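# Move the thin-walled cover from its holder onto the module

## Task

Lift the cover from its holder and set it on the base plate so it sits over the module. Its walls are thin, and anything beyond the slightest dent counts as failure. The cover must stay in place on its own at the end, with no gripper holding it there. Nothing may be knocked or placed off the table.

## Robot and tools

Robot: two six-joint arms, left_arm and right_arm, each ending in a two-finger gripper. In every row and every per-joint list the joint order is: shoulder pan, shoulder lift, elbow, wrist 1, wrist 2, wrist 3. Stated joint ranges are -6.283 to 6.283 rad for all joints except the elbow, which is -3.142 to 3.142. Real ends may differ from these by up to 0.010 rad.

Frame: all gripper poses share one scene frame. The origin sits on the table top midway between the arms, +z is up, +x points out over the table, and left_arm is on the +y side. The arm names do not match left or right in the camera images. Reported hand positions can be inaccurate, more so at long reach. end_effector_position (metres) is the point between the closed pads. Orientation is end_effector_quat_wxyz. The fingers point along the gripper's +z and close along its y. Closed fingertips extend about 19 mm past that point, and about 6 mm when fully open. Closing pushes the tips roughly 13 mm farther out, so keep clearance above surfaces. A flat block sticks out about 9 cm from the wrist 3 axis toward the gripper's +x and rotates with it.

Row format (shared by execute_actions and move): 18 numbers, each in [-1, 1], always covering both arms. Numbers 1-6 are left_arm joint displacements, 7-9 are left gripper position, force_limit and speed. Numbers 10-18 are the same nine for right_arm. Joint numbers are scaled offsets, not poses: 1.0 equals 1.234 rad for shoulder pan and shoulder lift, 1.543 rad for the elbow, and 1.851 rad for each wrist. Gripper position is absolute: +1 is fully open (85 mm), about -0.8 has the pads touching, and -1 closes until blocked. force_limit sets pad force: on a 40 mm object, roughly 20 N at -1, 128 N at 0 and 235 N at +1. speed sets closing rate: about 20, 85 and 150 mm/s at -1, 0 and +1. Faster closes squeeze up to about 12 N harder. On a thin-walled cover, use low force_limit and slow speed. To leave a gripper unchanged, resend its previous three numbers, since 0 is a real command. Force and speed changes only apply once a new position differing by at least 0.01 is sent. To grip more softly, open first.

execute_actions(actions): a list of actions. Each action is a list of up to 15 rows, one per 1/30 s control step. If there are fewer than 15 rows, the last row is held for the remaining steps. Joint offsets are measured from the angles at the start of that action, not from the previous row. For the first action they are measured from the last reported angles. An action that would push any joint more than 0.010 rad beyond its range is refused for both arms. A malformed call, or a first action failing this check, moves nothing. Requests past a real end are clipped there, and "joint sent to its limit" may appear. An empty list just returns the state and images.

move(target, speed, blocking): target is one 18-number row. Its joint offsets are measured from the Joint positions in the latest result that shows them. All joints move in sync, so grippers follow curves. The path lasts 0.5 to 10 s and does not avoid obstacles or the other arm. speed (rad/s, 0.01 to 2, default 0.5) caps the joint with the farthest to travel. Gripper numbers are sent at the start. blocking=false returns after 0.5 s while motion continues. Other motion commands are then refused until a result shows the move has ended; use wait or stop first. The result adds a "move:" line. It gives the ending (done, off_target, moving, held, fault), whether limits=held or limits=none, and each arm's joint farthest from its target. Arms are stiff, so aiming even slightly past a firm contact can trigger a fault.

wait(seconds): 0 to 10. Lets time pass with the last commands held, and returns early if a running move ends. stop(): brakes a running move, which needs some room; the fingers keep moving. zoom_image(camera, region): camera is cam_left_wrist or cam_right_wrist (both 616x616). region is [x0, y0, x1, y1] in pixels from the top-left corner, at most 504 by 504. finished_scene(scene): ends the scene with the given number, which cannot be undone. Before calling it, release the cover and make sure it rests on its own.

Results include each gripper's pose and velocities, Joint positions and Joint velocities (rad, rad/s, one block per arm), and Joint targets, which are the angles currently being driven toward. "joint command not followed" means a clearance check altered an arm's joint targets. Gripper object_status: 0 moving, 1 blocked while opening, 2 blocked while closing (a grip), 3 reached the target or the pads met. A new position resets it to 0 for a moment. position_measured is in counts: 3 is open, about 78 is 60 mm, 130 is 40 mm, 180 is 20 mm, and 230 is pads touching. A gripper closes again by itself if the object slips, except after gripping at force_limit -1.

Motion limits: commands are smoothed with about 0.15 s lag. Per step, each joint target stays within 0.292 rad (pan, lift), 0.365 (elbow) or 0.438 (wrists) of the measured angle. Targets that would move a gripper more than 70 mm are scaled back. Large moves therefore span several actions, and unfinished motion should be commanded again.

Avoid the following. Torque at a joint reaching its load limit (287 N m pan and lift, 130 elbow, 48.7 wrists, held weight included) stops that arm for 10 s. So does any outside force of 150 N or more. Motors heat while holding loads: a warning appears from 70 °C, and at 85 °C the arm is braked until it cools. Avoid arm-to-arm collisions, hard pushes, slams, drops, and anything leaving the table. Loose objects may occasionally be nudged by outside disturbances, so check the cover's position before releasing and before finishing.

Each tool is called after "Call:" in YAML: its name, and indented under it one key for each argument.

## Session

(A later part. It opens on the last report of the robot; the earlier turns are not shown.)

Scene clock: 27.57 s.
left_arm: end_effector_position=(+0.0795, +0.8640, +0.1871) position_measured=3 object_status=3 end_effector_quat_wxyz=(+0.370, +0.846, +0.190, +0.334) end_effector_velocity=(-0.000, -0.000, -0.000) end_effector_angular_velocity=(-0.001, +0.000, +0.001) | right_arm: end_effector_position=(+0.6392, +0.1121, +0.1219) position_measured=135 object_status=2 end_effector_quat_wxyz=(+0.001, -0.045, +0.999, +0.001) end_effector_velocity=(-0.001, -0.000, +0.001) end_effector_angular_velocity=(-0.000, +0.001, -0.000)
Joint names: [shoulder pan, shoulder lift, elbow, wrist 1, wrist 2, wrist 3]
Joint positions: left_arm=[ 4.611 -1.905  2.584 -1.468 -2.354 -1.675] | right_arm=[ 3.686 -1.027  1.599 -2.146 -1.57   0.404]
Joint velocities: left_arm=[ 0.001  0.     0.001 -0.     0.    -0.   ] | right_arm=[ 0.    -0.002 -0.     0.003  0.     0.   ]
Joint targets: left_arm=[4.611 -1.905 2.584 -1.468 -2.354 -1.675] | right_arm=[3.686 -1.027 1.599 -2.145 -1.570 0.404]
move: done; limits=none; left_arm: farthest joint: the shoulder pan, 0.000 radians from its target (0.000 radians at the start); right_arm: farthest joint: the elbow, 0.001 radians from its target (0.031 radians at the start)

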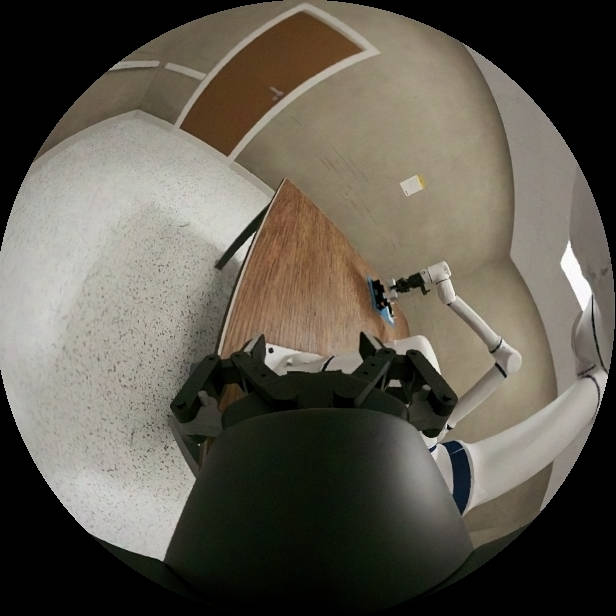

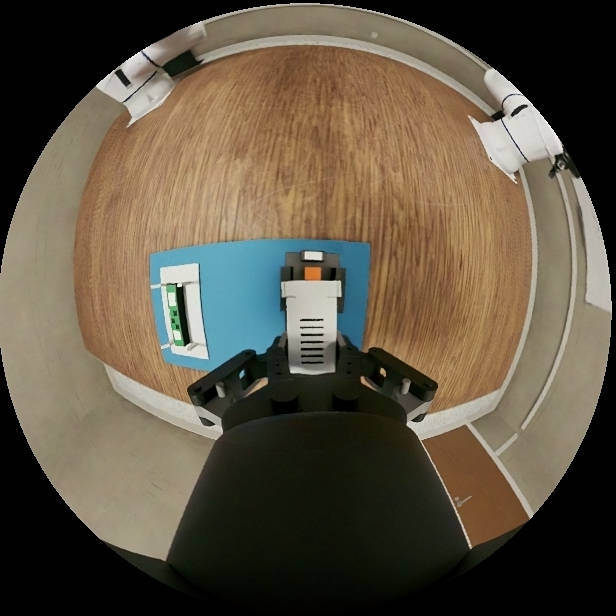

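Call:
move:
  target: [0,0,0,0,0,0,1,-1,0,-0.1994,-0.1191,0.1484,-0.0465,0,-0.1334,-1,-0.4,-1]
  speed: 0.5

Scene clock: 29.00 s.
left_arm: end_effector_position=(+0.0795, +0.8640, +0.1871) position_measured=3 object_status=3 end_effector_quat_wxyz=(+0.370, +0.846, +0.190, +0.334) end_effector_velocity=(-0.000, -0.000, -0.000) end_effector_angular_velocity=(-0.000, +0.002, -0.001) | right_arm: end_effector_position=(+0.6585, -0.1077, +0.1250) position_measured=135 object_status=2 end_effector_quat_wxyz=(+0.003, -0.045, +0.999, +0.001) end_effector_velocity=(-0.000, -0.002, -0.000) end_effector_angular_velocity=(-0.000, +0.000, -0.000)
Joint names: [shoulder pan, shoulder lift, elbow, wrist 1, wrist 2, wrist 3]
Joint positions: left_arm=[ 4.611 -1.905  2.584 -1.468 -2.354 -1.675] | right_arm=[ 3.44  -1.174  1.828 -2.232 -1.57   0.158]
Joint velocities: left_arm=[ 0.    -0.     0.    -0.     0.002 -0.001] | right_arm=[-0.003 -0.001  0.003 -0.001  0.    -0.002]
Joint targets: left_arm=[4.611 -1.905 2.584 -1.468 -2.354 -1.675] | right_arm=[3.440 -1.174 1.828 -2.232 -1.570 0.157]
move: done; limits=none; left_arm: farthest joint: the shoulder pan, 0.000 radians from its target (0.000 radians at the start); right_arm: farthest joint: the shoulder pan, 0.000 radians from its target (0.246 radians at the start)

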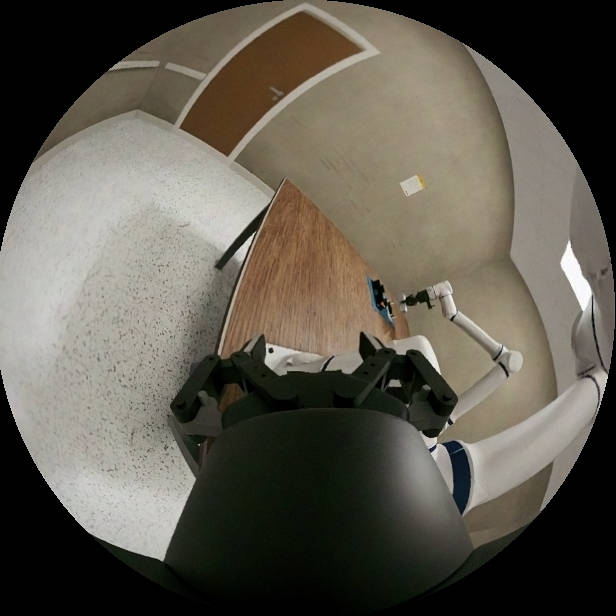

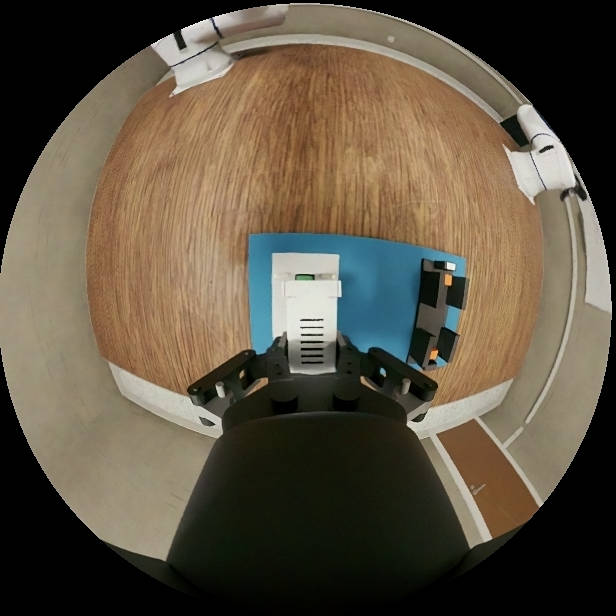

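Call:
move:
  target: [0,0,0,0,0,0,1,-1,0,0,0.068,0.029,-0.068,0,0,-1,-0.4,-1]
  speed: 0.1

Call:
move:
  target: [0,0,0,0,0,0,1,-1,0,0,0,0,0,0,0,0.3,-1,0]

Call:
move:
  target: [0,0,0,0,0,0,1,-1,0,0,-0.07,-0.03,0.07,0,0,0.3,-1,0]
  speed: 0.3

Scene clock: 30.97 s.
left_arm: end_effector_position=(+0.0795, +0.8640, +0.1871) position_measured=3 object_status=3 end_effector_quat_wxyz=(+0.370, +0.846, +0.190, +0.334) end_effector_velocity=(+0.000, +0.001, +0.000) end_effector_angular_velocity=(+0.001, -0.001, +0.001) | right_arm: end_effector_position=(+0.6562, -0.1083, +0.0477) position_measured=135 object_status=2 end_effector_quat_wxyz=(+0.002, -0.045, +0.999, +0.001) end_effector_velocity=(+0.001, +0.000, -0.001) end_effector_angular_velocity=(-0.000, -0.001, -0.000)
Joint names: [shoulder pan, shoulder lift, elbow, wrist 1, wrist 2, wrist 3]
Joint positions: left_arm=[ 4.611 -1.905  2.584 -1.468 -2.354 -1.675] | right_arm=[ 3.44  -1.09   1.872 -2.357 -1.57   0.158]
Joint velocities: left_arm=[ 0.     0.    -0.001 -0.    -0.001 -0.   ] | right_arm=[ 0.     0.002 -0.    -0.003 -0.001  0.   ]
Joint targets: left_arm=[4.611 -1.905 2.584 -1.468 -2.354 -1.675] | right_arm=[3.440 -1.090 1.873 -2.358 -1.570 0.158]
move: done; limits=none; left_arm: farthest joint: the shoulder pan, 0.000 radians from its target (0.000 radians at the start); right_arm: farthest joint: the wrist 1, 0.001 radians from its target (0.126 radians at the start)

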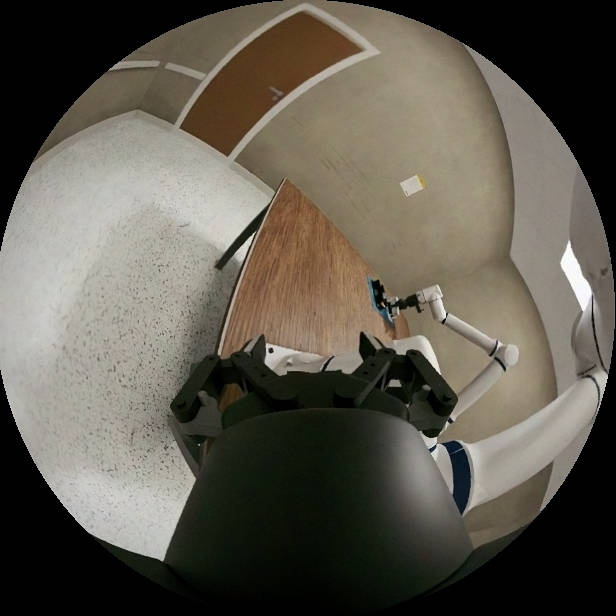

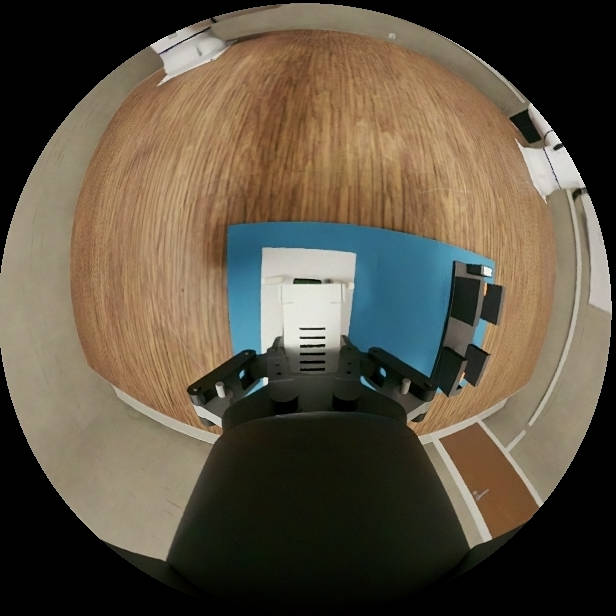

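Scene clock: 31.53 s.
left_arm: end_effector_position=(+0.0795, +0.8640, +0.1871) position_measured=3 object_status=3 end_effector_quat_wxyz=(+0.370, +0.846, +0.190, +0.334) end_effector_velocity=(+0.000, +0.001, +0.001) end_effector_angular_velocity=(+0.001, -0.001, +0.001) | right_arm: end_effector_position=(+0.6561, -0.1083, +0.0477) position_measured=91 object_status=0 end_effector_quat_wxyz=(+0.002, -0.045, +0.999, +0.001) end_effector_velocity=(-0.001, -0.000, -0.000) end_effector_angular_velocity=(-0.000, -0.000, +0.000)
Joint names: [shoulder pan, shoulder lift, elbow, wrist 1, wrist 2, wrist 3]
Joint positions: left_arm=[ 4.611 -1.905  2.584 -1.468 -2.354 -1.675] | right_arm=[ 3.44  -1.09   1.872 -2.357 -1.57   0.158]
Joint velocities: left_arm=[ 0.     0.    -0.001 -0.    -0.002  0.   ] | right_arm=[ 0.    -0.     0.001 -0.001 -0.     0.   ]
Joint targets: left_arm=[4.611 -1.905 2.584 -1.468 -2.354 -1.675] | right_arm=[3.440 -1.090 1.872 -2.357 -1.570 0.158]
move: done; limits=none; left_arm: farthest joint: the shoulder pan, 0.000 radians from its target (0.000 radians at the start); right_arm: farthest joint: the shoulder pan, 0.000 radians from its target (0.000 radians at the start)

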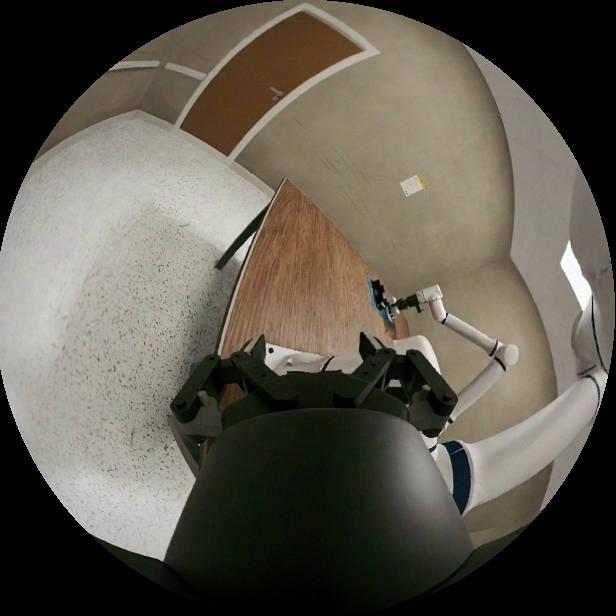

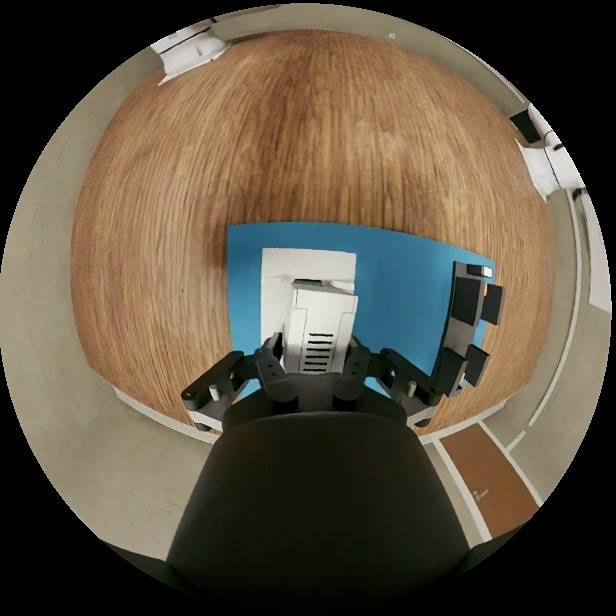

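Scene clock: 32.53 s.
left_arm: end_effector_position=(+0.0795, +0.8640, +0.1871) position_measured=3 object_status=3 end_effector_quat_wxyz=(+0.370, +0.846, +0.190, +0.334) end_effector_velocity=(-0.000, +0.000, +0.000) end_effector_angular_velocity=(+0.000, +0.001, -0.001) | right_arm: end_effector_position=(+0.6585, -0.1077, +0.1274) position_measured=91 object_status=3 end_effector_quat_wxyz=(+0.003, -0.045, +0.999, +0.001) end_effector_velocity=(+0.000, -0.000, +0.002) end_effector_angular_velocity=(+0.000, -0.000, +0.001)
Joint names: [shoulder pan, shoulder lift, elbow, wrist 1, wrist 2, wrist 3]
Joint positions: left_arm=[ 4.611 -1.905  2.584 -1.468 -2.354 -1.675] | right_arm=[ 3.44  -1.176  1.826 -2.228 -1.57   0.158]
Joint velocities: left_arm=[-0.     0.001 -0.001  0.     0.001 -0.   ] | right_arm=[-0.    -0.002 -0.001  0.003  0.    -0.001]
Joint targets: left_arm=[4.611 -1.905 2.584 -1.468 -2.354 -1.675] | right_arm=[3.440 -1.176 1.826 -2.228 -1.570 0.158]
move: done; limits=none; left_arm: farthest joint: the shoulder pan, 0.000 radians from its target (0.000 radians at the start); right_arm: farthest joint: the elbow, 0.001 radians from its target (0.047 radians at the start)

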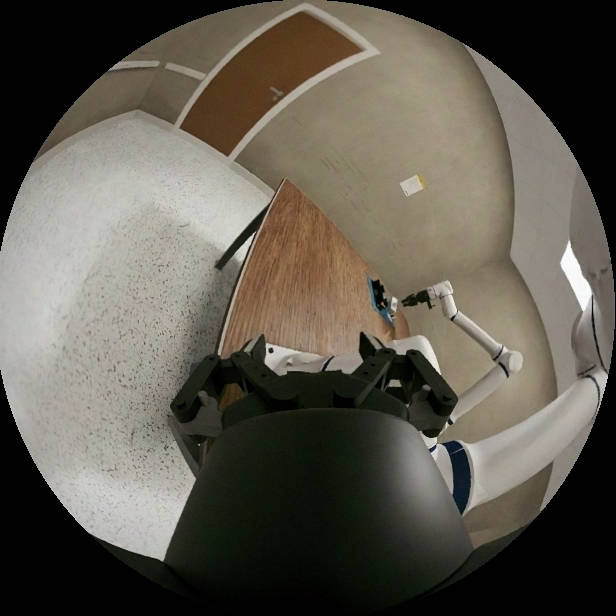

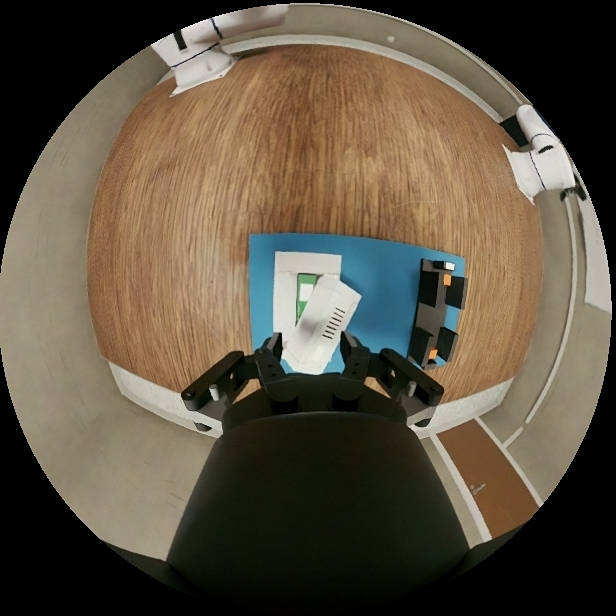

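Call:
move:
  target: [-0.94,0.498,-0.272,-0.529,0.423,-0.51,1,-1,0,0,0,0,0,0,0,0.3,-1,0]
  speed: 1.5

Call:
move:
  target: [-0.943,0,0,0,0,0,1,-1,0,0,0,0,0,0,0,0.3,-1,0]
  speed: 1.5

Scene clock: 35.20 s.
left_arm: end_effector_position=(+0.5827, +1.1070, +0.0579) position_measured=3 object_status=3 end_effector_quat_wxyz=(-0.000, +0.998, -0.055, +0.001) end_effector_velocity=(+0.002, -0.001, -0.000) end_effector_angular_velocity=(+0.001, +0.000, -0.001) | right_arm: end_effector_position=(+0.6585, -0.1077, +0.1274) position_measured=91 object_status=3 end_effector_quat_wxyz=(+0.003, -0.045, +0.999, +0.001) end_effector_velocity=(-0.001, -0.000, -0.001) end_effector_angular_velocity=(-0.001, +0.001, +0.000)
Joint names: [shoulder pan, shoulder lift, elbow, wrist 1, wrist 2, wrist 3]
Joint positions: left_arm=[ 3.451 -1.291  2.165 -2.447 -1.571 -2.619] | right_arm=[ 3.44  -1.176  1.826 -2.228 -1.57   0.158]
Joint velocities: left_arm=[-0.002  0.001 -0.001 -0.     0.001 -0.001] | right_arm=[-0.    -0.     0.001  0.001 -0.    -0.   ]
Joint targets: left_arm=[3.451 -1.291 2.165 -2.447 -1.571 -2.619] | right_arm=[3.440 -1.176 1.826 -2.228 -1.570 0.158]
move: done; limits=none; left_arm: farthest joint: the shoulder lift, 0.001 radians from its target (0.615 radians at the start); right_arm: farthest joint: the shoulder pan, 0.000 radians from its target (0.000 radians at the start)

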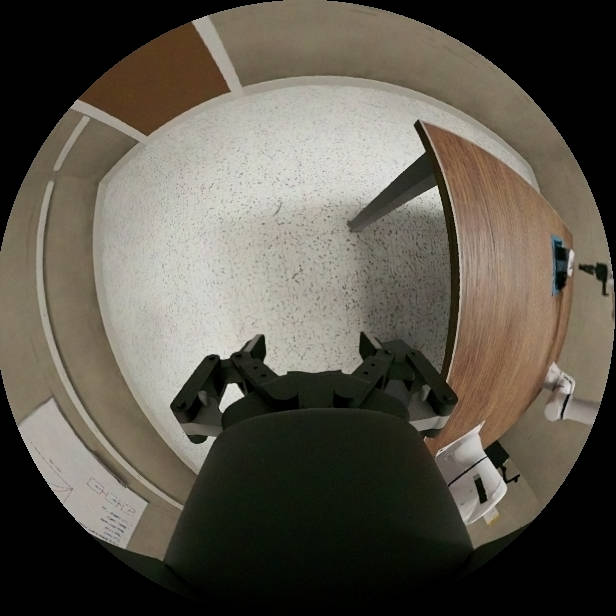

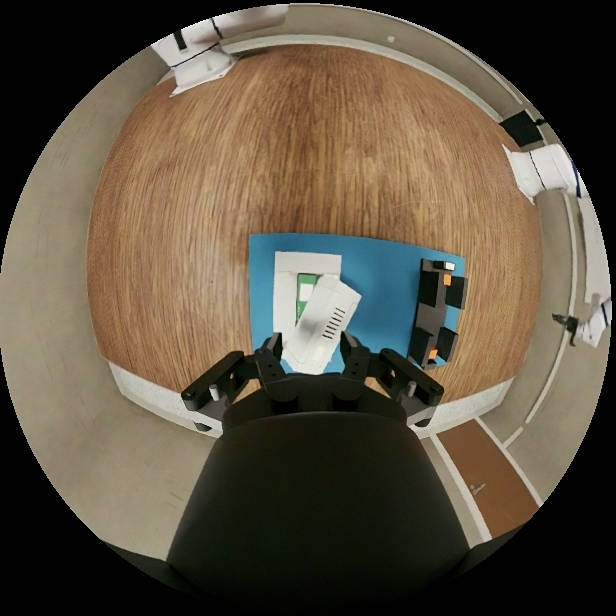

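Scene clock: 37.63 s.
left_arm: end_effector_position=(+0.6535, +0.3645, +0.0580) position_measured=3 object_status=3 end_effector_quat_wxyz=(+0.000, +0.804, -0.595, +0.001) end_effector_velocity=(-0.000, -0.003, +0.001) end_effector_angular_velocity=(-0.002, -0.001, -0.003) | right_arm: end_effector_position=(+0.6585, -0.1077, +0.1274) position_measured=91 object_status=3 end_effector_quat_wxyz=(+0.003, -0.045, +0.999, +0.001) end_effector_velocity=(+0.001, +0.001, +0.001) end_effector_angular_velocity=(+0.001, -0.001, -0.000)
Joint names: [shoulder pan, shoulder lift, elbow, wrist 1, wrist 2, wrist 3]
Joint positions: left_arm=[ 2.288 -1.291  2.165 -2.447 -1.571 -2.619] | right_arm=[ 3.44  -1.176  1.826 -2.228 -1.57   0.158]
Joint velocities: left_arm=[-0.003 -0.    -0.002  0.    -0.001 -0.   ] | right_arm=[ 0.    -0.    -0.001  0.     0.001  0.   ]
Joint targets: left_arm=[2.287 -1.291 2.165 -2.447 -1.571 -2.619] | right_arm=[3.440 -1.176 1.826 -2.228 -1.570 0.158]
move: done; limits=none; left_arm: farthest joint: the shoulder pan, 0.000 radians from its target (1.164 radians at the start); right_arm: farthest joint: the shoulder pan, 0.000 radians from its target (0.000 radians at the start)

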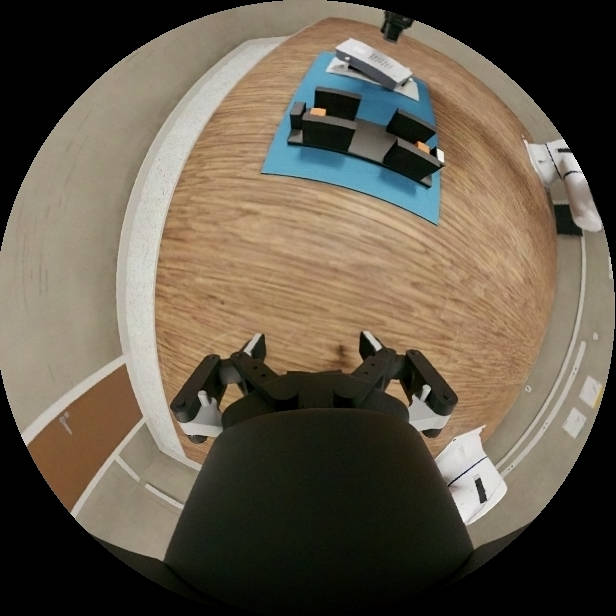

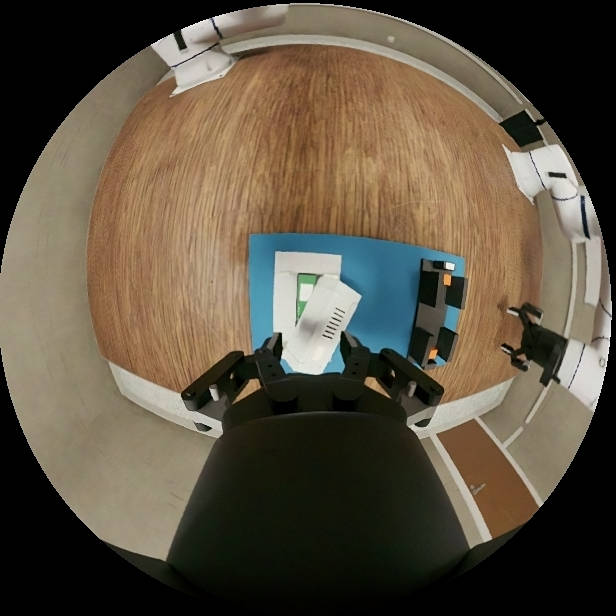

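Call:
zoom_image:
  camera: "cam_left_wrist"
  region: [280, 20, 460, 140]

Region (280, 20, 460, 140) of cam_left_wrist's 616x616 image, scaled by 2.800, with more detail than that image has.

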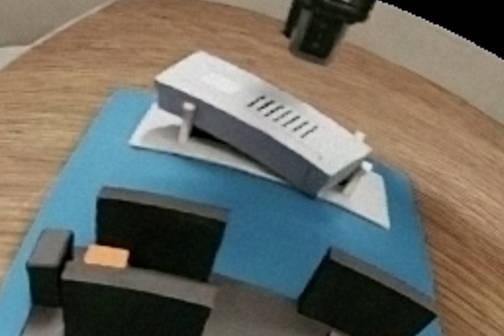

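Call:
move:
  target: [0,0,0,0,0,0,1,-1,0,0.0057,0,0,0,0,0.285,1,-1,0]
  speed: 0.8

Call:
move:
  target: [0,0,0,0,0,0,1,-1,0,0,0.0831,-0.0029,-0.053,0,0,1,-1,0]
  speed: 0.15

Scene clock: 39.87 s.
left_arm: end_effector_position=(+0.6535, +0.3645, +0.0579) position_measured=3 object_status=3 end_effector_quat_wxyz=(+0.000, +0.804, -0.595, +0.001) end_effector_velocity=(+0.000, -0.000, -0.000) end_effector_angular_velocity=(+0.000, -0.001, +0.000) | right_arm: end_effector_position=(+0.6559, -0.1025, +0.1274) position_measured=3 object_status=3 end_effector_quat_wxyz=(+0.003, +0.213, +0.977, +0.002) end_effector_velocity=(-0.001, -0.000, -0.001) end_effector_angular_velocity=(+0.000, +0.002, -0.002)
Joint names: [shoulder pan, shoulder lift, elbow, wrist 1, wrist 2, wrist 3]
Joint positions: left_arm=[ 2.288 -1.291  2.165 -2.447 -1.571 -2.619] | right_arm=[ 3.447 -1.176  1.826 -2.228 -1.57   0.685]
Joint velocities: left_arm=[-0.     0.    -0.    -0.001  0.001 -0.   ] | right_arm=[-0.     0.     0.001  0.001  0.001  0.002]
Joint targets: left_arm=[2.288 -1.291 2.165 -2.447 -1.571 -2.619] | right_arm=[3.447 -1.176 1.826 -2.228 -1.570 0.685]
move: done; limits=none; left_arm: farthest joint: the shoulder pan, 0.000 radians from its target (0.001 radians at the start); right_arm: farthest joint: the wrist 3, 0.001 radians from its target (0.528 radians at the start)

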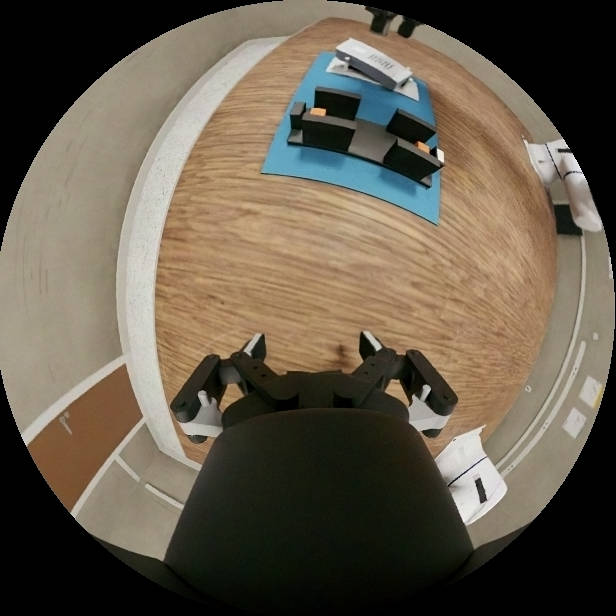

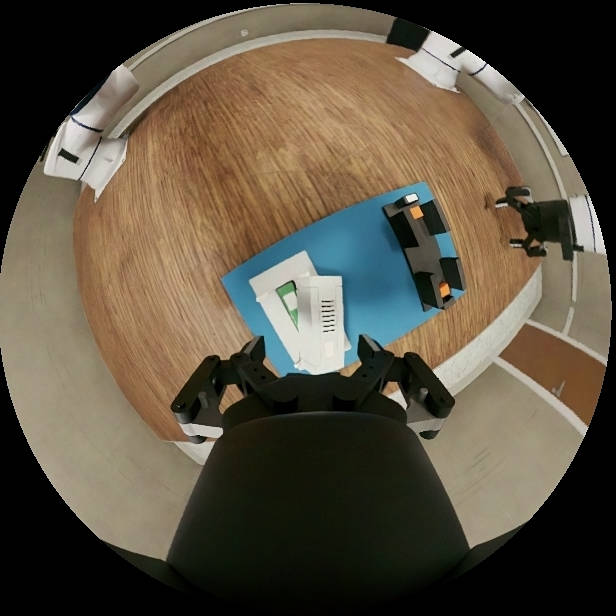

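Scene clock: 41.03 s.
left_arm: end_effector_position=(+0.6535, +0.3645, +0.0579) position_measured=3 object_status=3 end_effector_quat_wxyz=(+0.000, +0.804, -0.595, +0.001) end_effector_velocity=(-0.000, -0.000, -0.000) end_effector_angular_velocity=(-0.000, +0.001, -0.000) | right_arm: end_effector_position=(+0.6760, -0.0972, +0.0576) position_measured=3 object_status=3 end_effector_quat_wxyz=(+0.003, +0.213, +0.977, +0.002) end_effector_velocity=(+0.001, +0.000, -0.002) end_effector_angular_velocity=(+0.001, -0.000, -0.001)
Joint names: [shoulder pan, shoulder lift, elbow, wrist 1, wrist 2, wrist 3]
Joint positions: left_arm=[ 2.288 -1.291  2.165 -2.447 -1.571 -2.619] | right_arm=[ 3.447 -1.074  1.822 -2.326 -1.57   0.685]
Joint velocities: left_arm=[-0.    -0.     0.     0.    -0.001 -0.   ] | right_arm=[-0.     0.003 -0.    -0.003  0.001  0.   ]
Joint targets: left_arm=[2.288 -1.291 2.165 -2.447 -1.571 -2.619] | right_arm=[3.447 -1.074 1.822 -2.326 -1.570 0.685]
move: done; limits=none; left_arm: farthest joint: the shoulder pan, 0.000 radians from its target (0.000 radians at the start); right_arm: farthest joint: the shoulder pan, 0.000 radians from its target (0.000 radians at the start)

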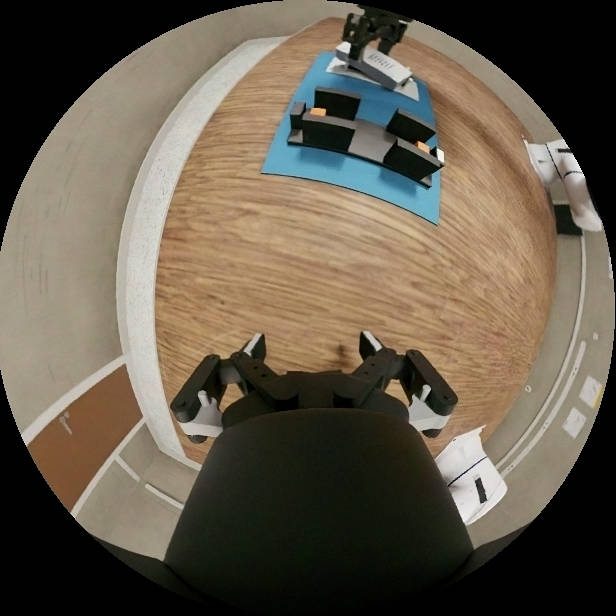

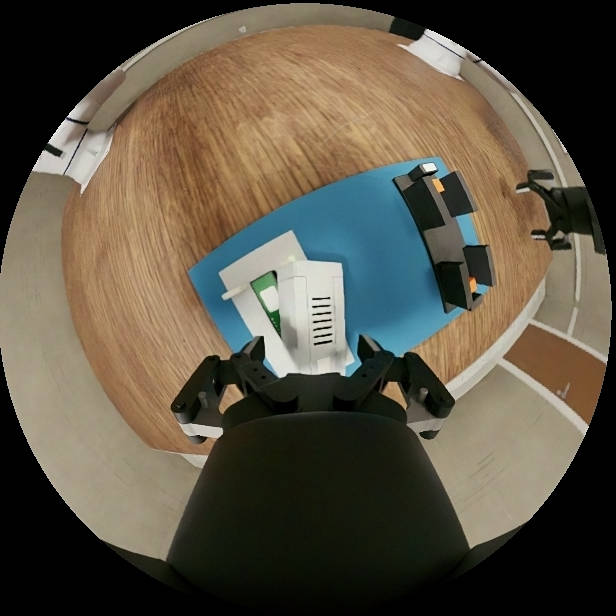

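Aligned. Grip lightly and lift.

Call:
move:
  target: [0,0,0,0,0,0,1,-1,0,0,0,0,0,0,0,-1,-0.9,-1]

Call:
move:
  target: [0,0,0,0,0,0,1,-1,0,0,-0.05,-0.02,0.05,0,0,-1,-0.9,-1]
  speed: 0.15

Scene clock: 43.77 s.
left_arm: end_effector_position=(+0.6535, +0.3645, +0.0579) position_measured=3 object_status=3 end_effector_quat_wxyz=(+0.000, +0.804, -0.595, +0.001) end_effector_velocity=(-0.000, -0.000, +0.000) end_effector_angular_velocity=(-0.001, +0.000, -0.000) | right_arm: end_effector_position=(+0.6760, -0.0972, +0.0577) position_measured=123 object_status=2 end_effector_quat_wxyz=(+0.003, +0.213, +0.977, +0.002) end_effector_velocity=(-0.001, -0.000, -0.001) end_effector_angular_velocity=(-0.000, +0.002, -0.001)
Joint names: [shoulder pan, shoulder lift, elbow, wrist 1, wrist 2, wrist 3]
Joint positions: left_arm=[ 2.288 -1.291  2.165 -2.447 -1.571 -2.619] | right_arm=[ 3.447 -1.074  1.822 -2.326 -1.57   0.685]
Joint velocities: left_arm=[ 0.    -0.     0.    -0.    -0.001  0.001] | right_arm=[-0.    -0.     0.001  0.     0.     0.   ]
Joint targets: left_arm=[2.288 -1.291 2.165 -2.447 -1.571 -2.619] | right_arm=[3.447 -1.074 1.822 -2.326 -1.570 0.685]
move: done; limits=none; left_arm: farthest joint: the shoulder pan, 0.000 radians from its target (0.000 radians at the start); right_arm: farthest joint: the shoulder pan, 0.000 radians from its target (0.000 radians at the start)

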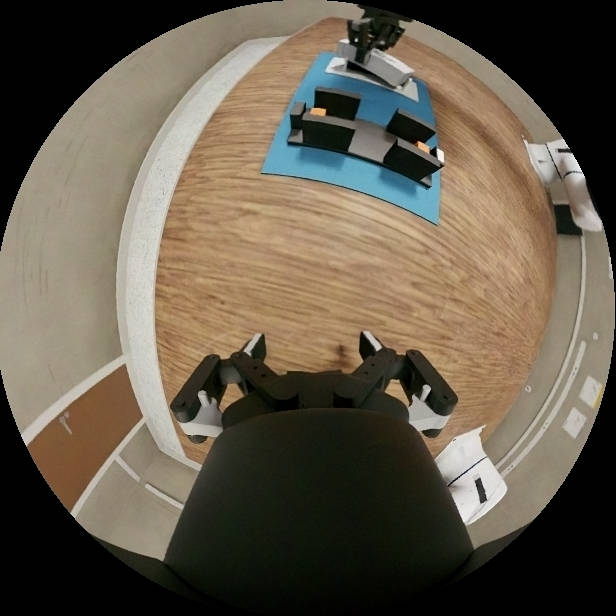

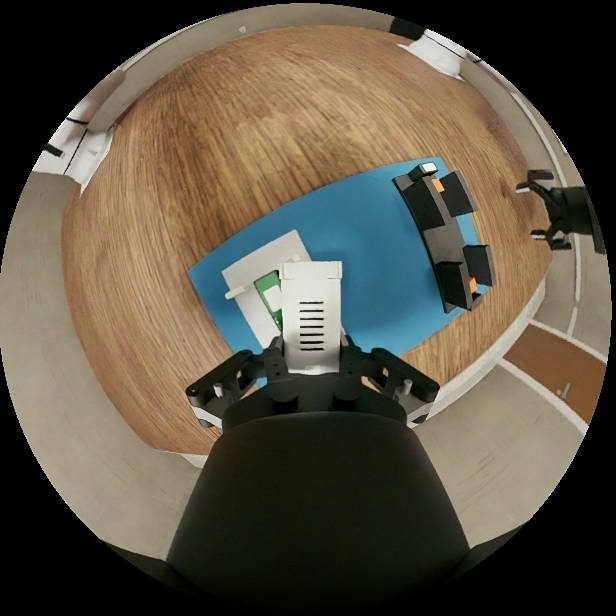

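Scene clock: 44.87 s.
left_arm: end_effector_position=(+0.6535, +0.3645, +0.0579) position_measured=3 object_status=3 end_effector_quat_wxyz=(+0.000, +0.804, -0.595, +0.001) end_effector_velocity=(+0.001, -0.000, +0.000) end_effector_angular_velocity=(-0.001, -0.002, +0.000) | right_arm: end_effector_position=(+0.6762, -0.0972, +0.1148) position_measured=123 object_status=2 end_effector_quat_wxyz=(+0.003, +0.213, +0.977, +0.002) end_effector_velocity=(+0.001, +0.000, +0.003) end_effector_angular_velocity=(+0.000, -0.001, -0.000)
Joint names: [shoulder pan, shoulder lift, elbow, wrist 1, wrist 2, wrist 3]
Joint positions: left_arm=[ 2.288 -1.291  2.165 -2.447 -1.571 -2.619] | right_arm=[ 3.447 -1.135  1.791 -2.234 -1.57   0.685]
Joint velocities: left_arm=[-0.    -0.    -0.    -0.001  0.    -0.   ] | right_arm=[ 0.    -0.002 -0.002  0.003 -0.     0.   ]
Joint targets: left_arm=[2.288 -1.291 2.165 -2.447 -1.571 -2.619] | right_arm=[3.447 -1.136 1.791 -2.233 -1.570 0.685]
move: done; limits=none; left_arm: farthest joint: the shoulder pan, 0.000 radians from its target (0.000 radians at the start); right_arm: farthest joint: the shoulder pan, 0.000 radians from its target (0.000 radians at the start)

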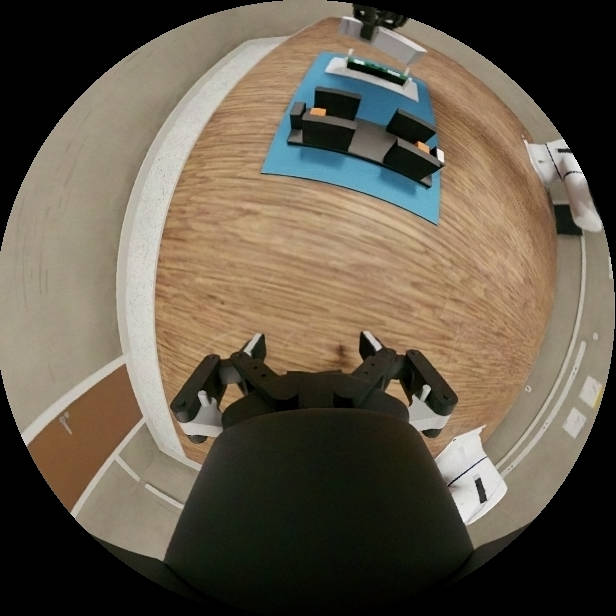

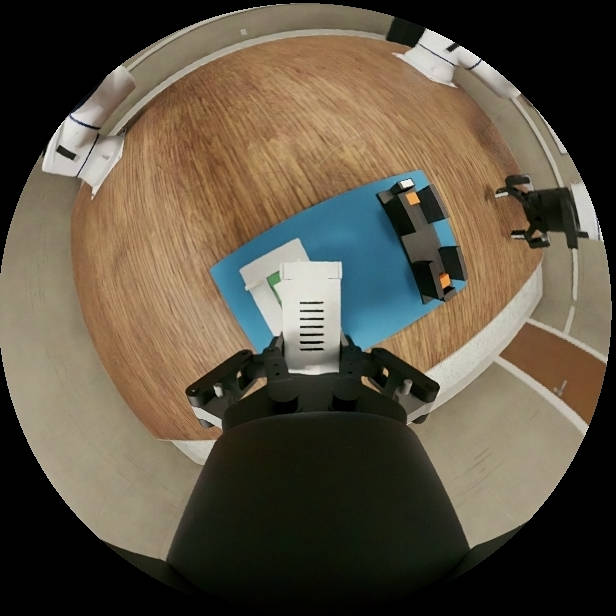

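Call:
move:
  target: [0,0,0,0,0,0,1,-1,0,-0.0057,-0.0316,0.024,0.0011,0,-0.2847,-1,-0.9,-1]
  speed: 0.6

Call:
move:
  target: [0,0,0,0,0,0,1,-1,0,0,0.06,0.0255,-0.06,0,0,-1,-0.9,-1]
  speed: 0.1

Scene clock: 46.83 s.
left_arm: end_effector_position=(+0.6535, +0.3645, +0.0579) position_measured=3 object_status=3 end_effector_quat_wxyz=(+0.000, +0.804, -0.595, +0.001) end_effector_velocity=(-0.001, +0.001, -0.001) end_effector_angular_velocity=(+0.002, +0.002, -0.000) | right_arm: end_effector_position=(+0.6583, -0.1078, +0.1254) position_measured=123 object_status=2 end_effector_quat_wxyz=(+0.003, -0.045, +0.999, +0.001) end_effector_velocity=(+0.000, +0.000, +0.000) end_effector_angular_velocity=(+0.001, -0.001, +0.002)
Joint names: [shoulder pan, shoulder lift, elbow, wrist 1, wrist 2, wrist 3]
Joint positions: left_arm=[ 2.288 -1.291  2.165 -2.447 -1.571 -2.619] | right_arm=[ 3.44  -1.174  1.828 -2.232 -1.57   0.158]
Joint velocities: left_arm=[-0.    -0.     0.002  0.001 -0.     0.   ] | right_arm=[ 0.    -0.     0.    -0.001  0.001 -0.002]
Joint targets: left_arm=[2.288 -1.291 2.165 -2.447 -1.571 -2.619] | right_arm=[3.440 -1.174 1.828 -2.232 -1.570 0.158]
move: done; limits=none; left_arm: farthest joint: the shoulder pan, 0.000 radians from its target (0.000 radians at the start); right_arm: farthest joint: the shoulder pan, 0.000 radians from its target (0.007 radians at the start)

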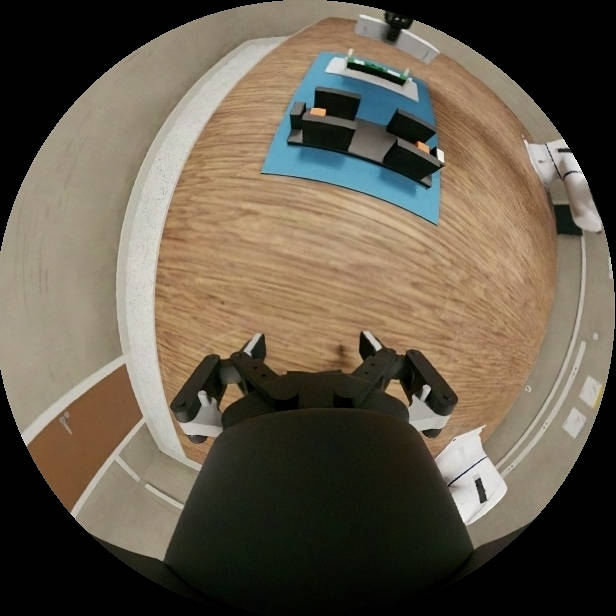

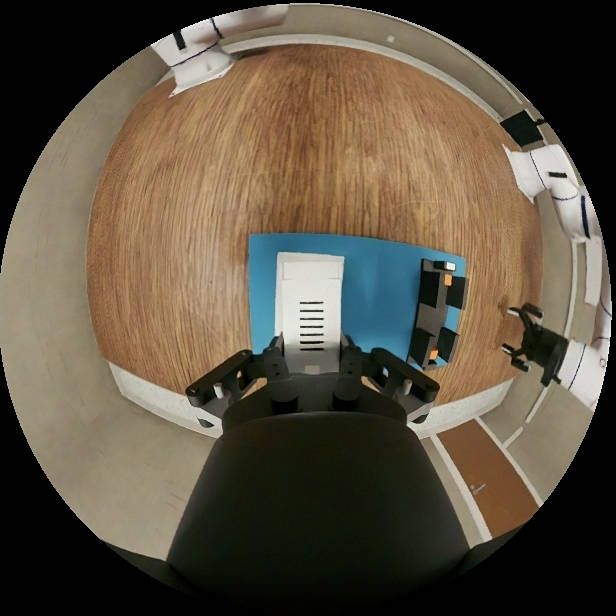

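Scene clock: 48.37 s.
left_arm: end_effector_position=(+0.6535, +0.3645, +0.0579) position_measured=3 object_status=3 end_effector_quat_wxyz=(+0.000, +0.804, -0.595, +0.001) end_effector_velocity=(+0.000, -0.000, +0.000) end_effector_angular_velocity=(-0.000, -0.000, +0.000) | right_arm: end_effector_position=(+0.6568, -0.1081, +0.0572) position_measured=123 object_status=2 end_effector_quat_wxyz=(+0.002, -0.045, +0.999, +0.001) end_effector_velocity=(+0.000, +0.000, -0.002) end_effector_angular_velocity=(-0.000, +0.000, -0.000)
Joint names: [shoulder pan, shoulder lift, elbow, wrist 1, wrist 2, wrist 3]
Joint positions: left_arm=[ 2.288 -1.291  2.165 -2.447 -1.571 -2.619] | right_arm=[ 3.44  -1.101  1.867 -2.342 -1.57   0.158]
Joint velocities: left_arm=[ 0. -0.  0. -0. -0. -0.] | right_arm=[ 0.     0.002  0.    -0.002 -0.     0.   ]
Joint targets: left_arm=[2.288 -1.291 2.165 -2.447 -1.571 -2.619] | right_arm=[3.440 -1.100 1.867 -2.343 -1.570 0.158]
move: done; limits=none; left_arm: farthest joint: the shoulder pan, 0.000 radians from its target (0.000 radians at the start); right_arm: farthest joint: the shoulder lift, 0.001 radians from its target (0.074 radians at the start)

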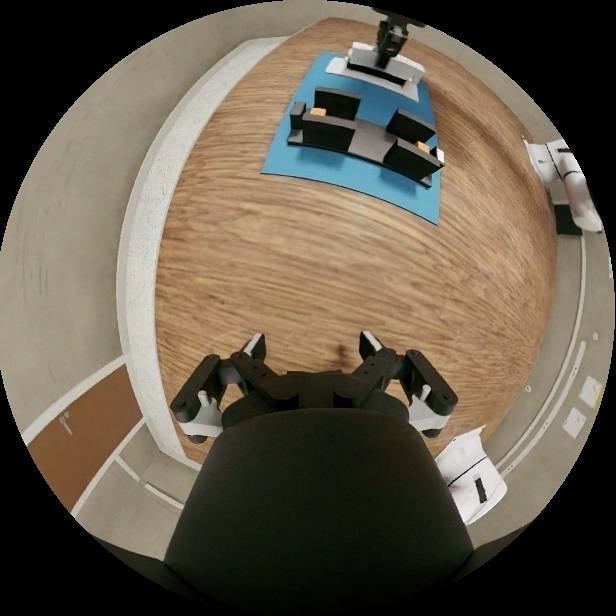

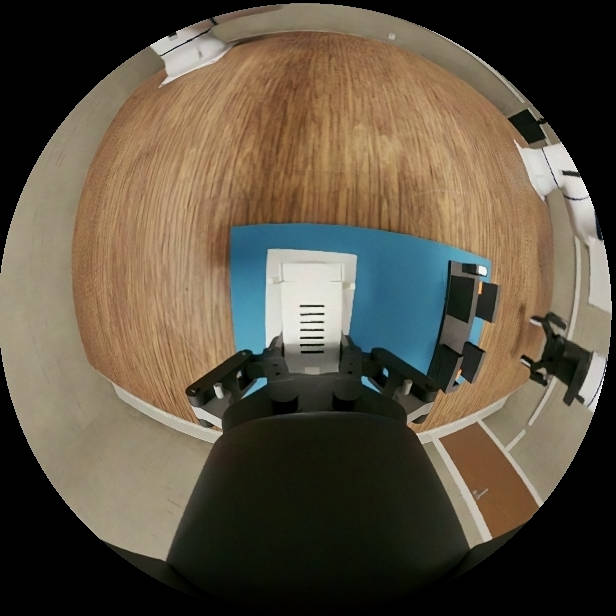

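Call:
zoom_image:
  camera: "cam_left_wrist"
  region: [280, 20, 460, 140]

Region (280, 20, 460, 140) of cam_left_wrist's 616x616 image, scaled by 2.800, with more detail than that image has.

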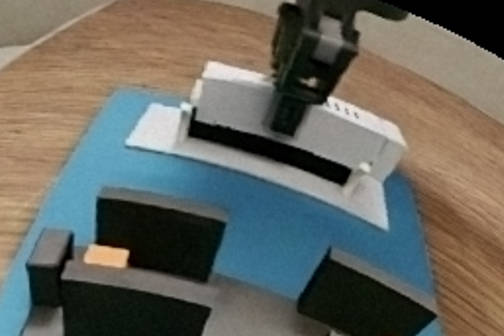

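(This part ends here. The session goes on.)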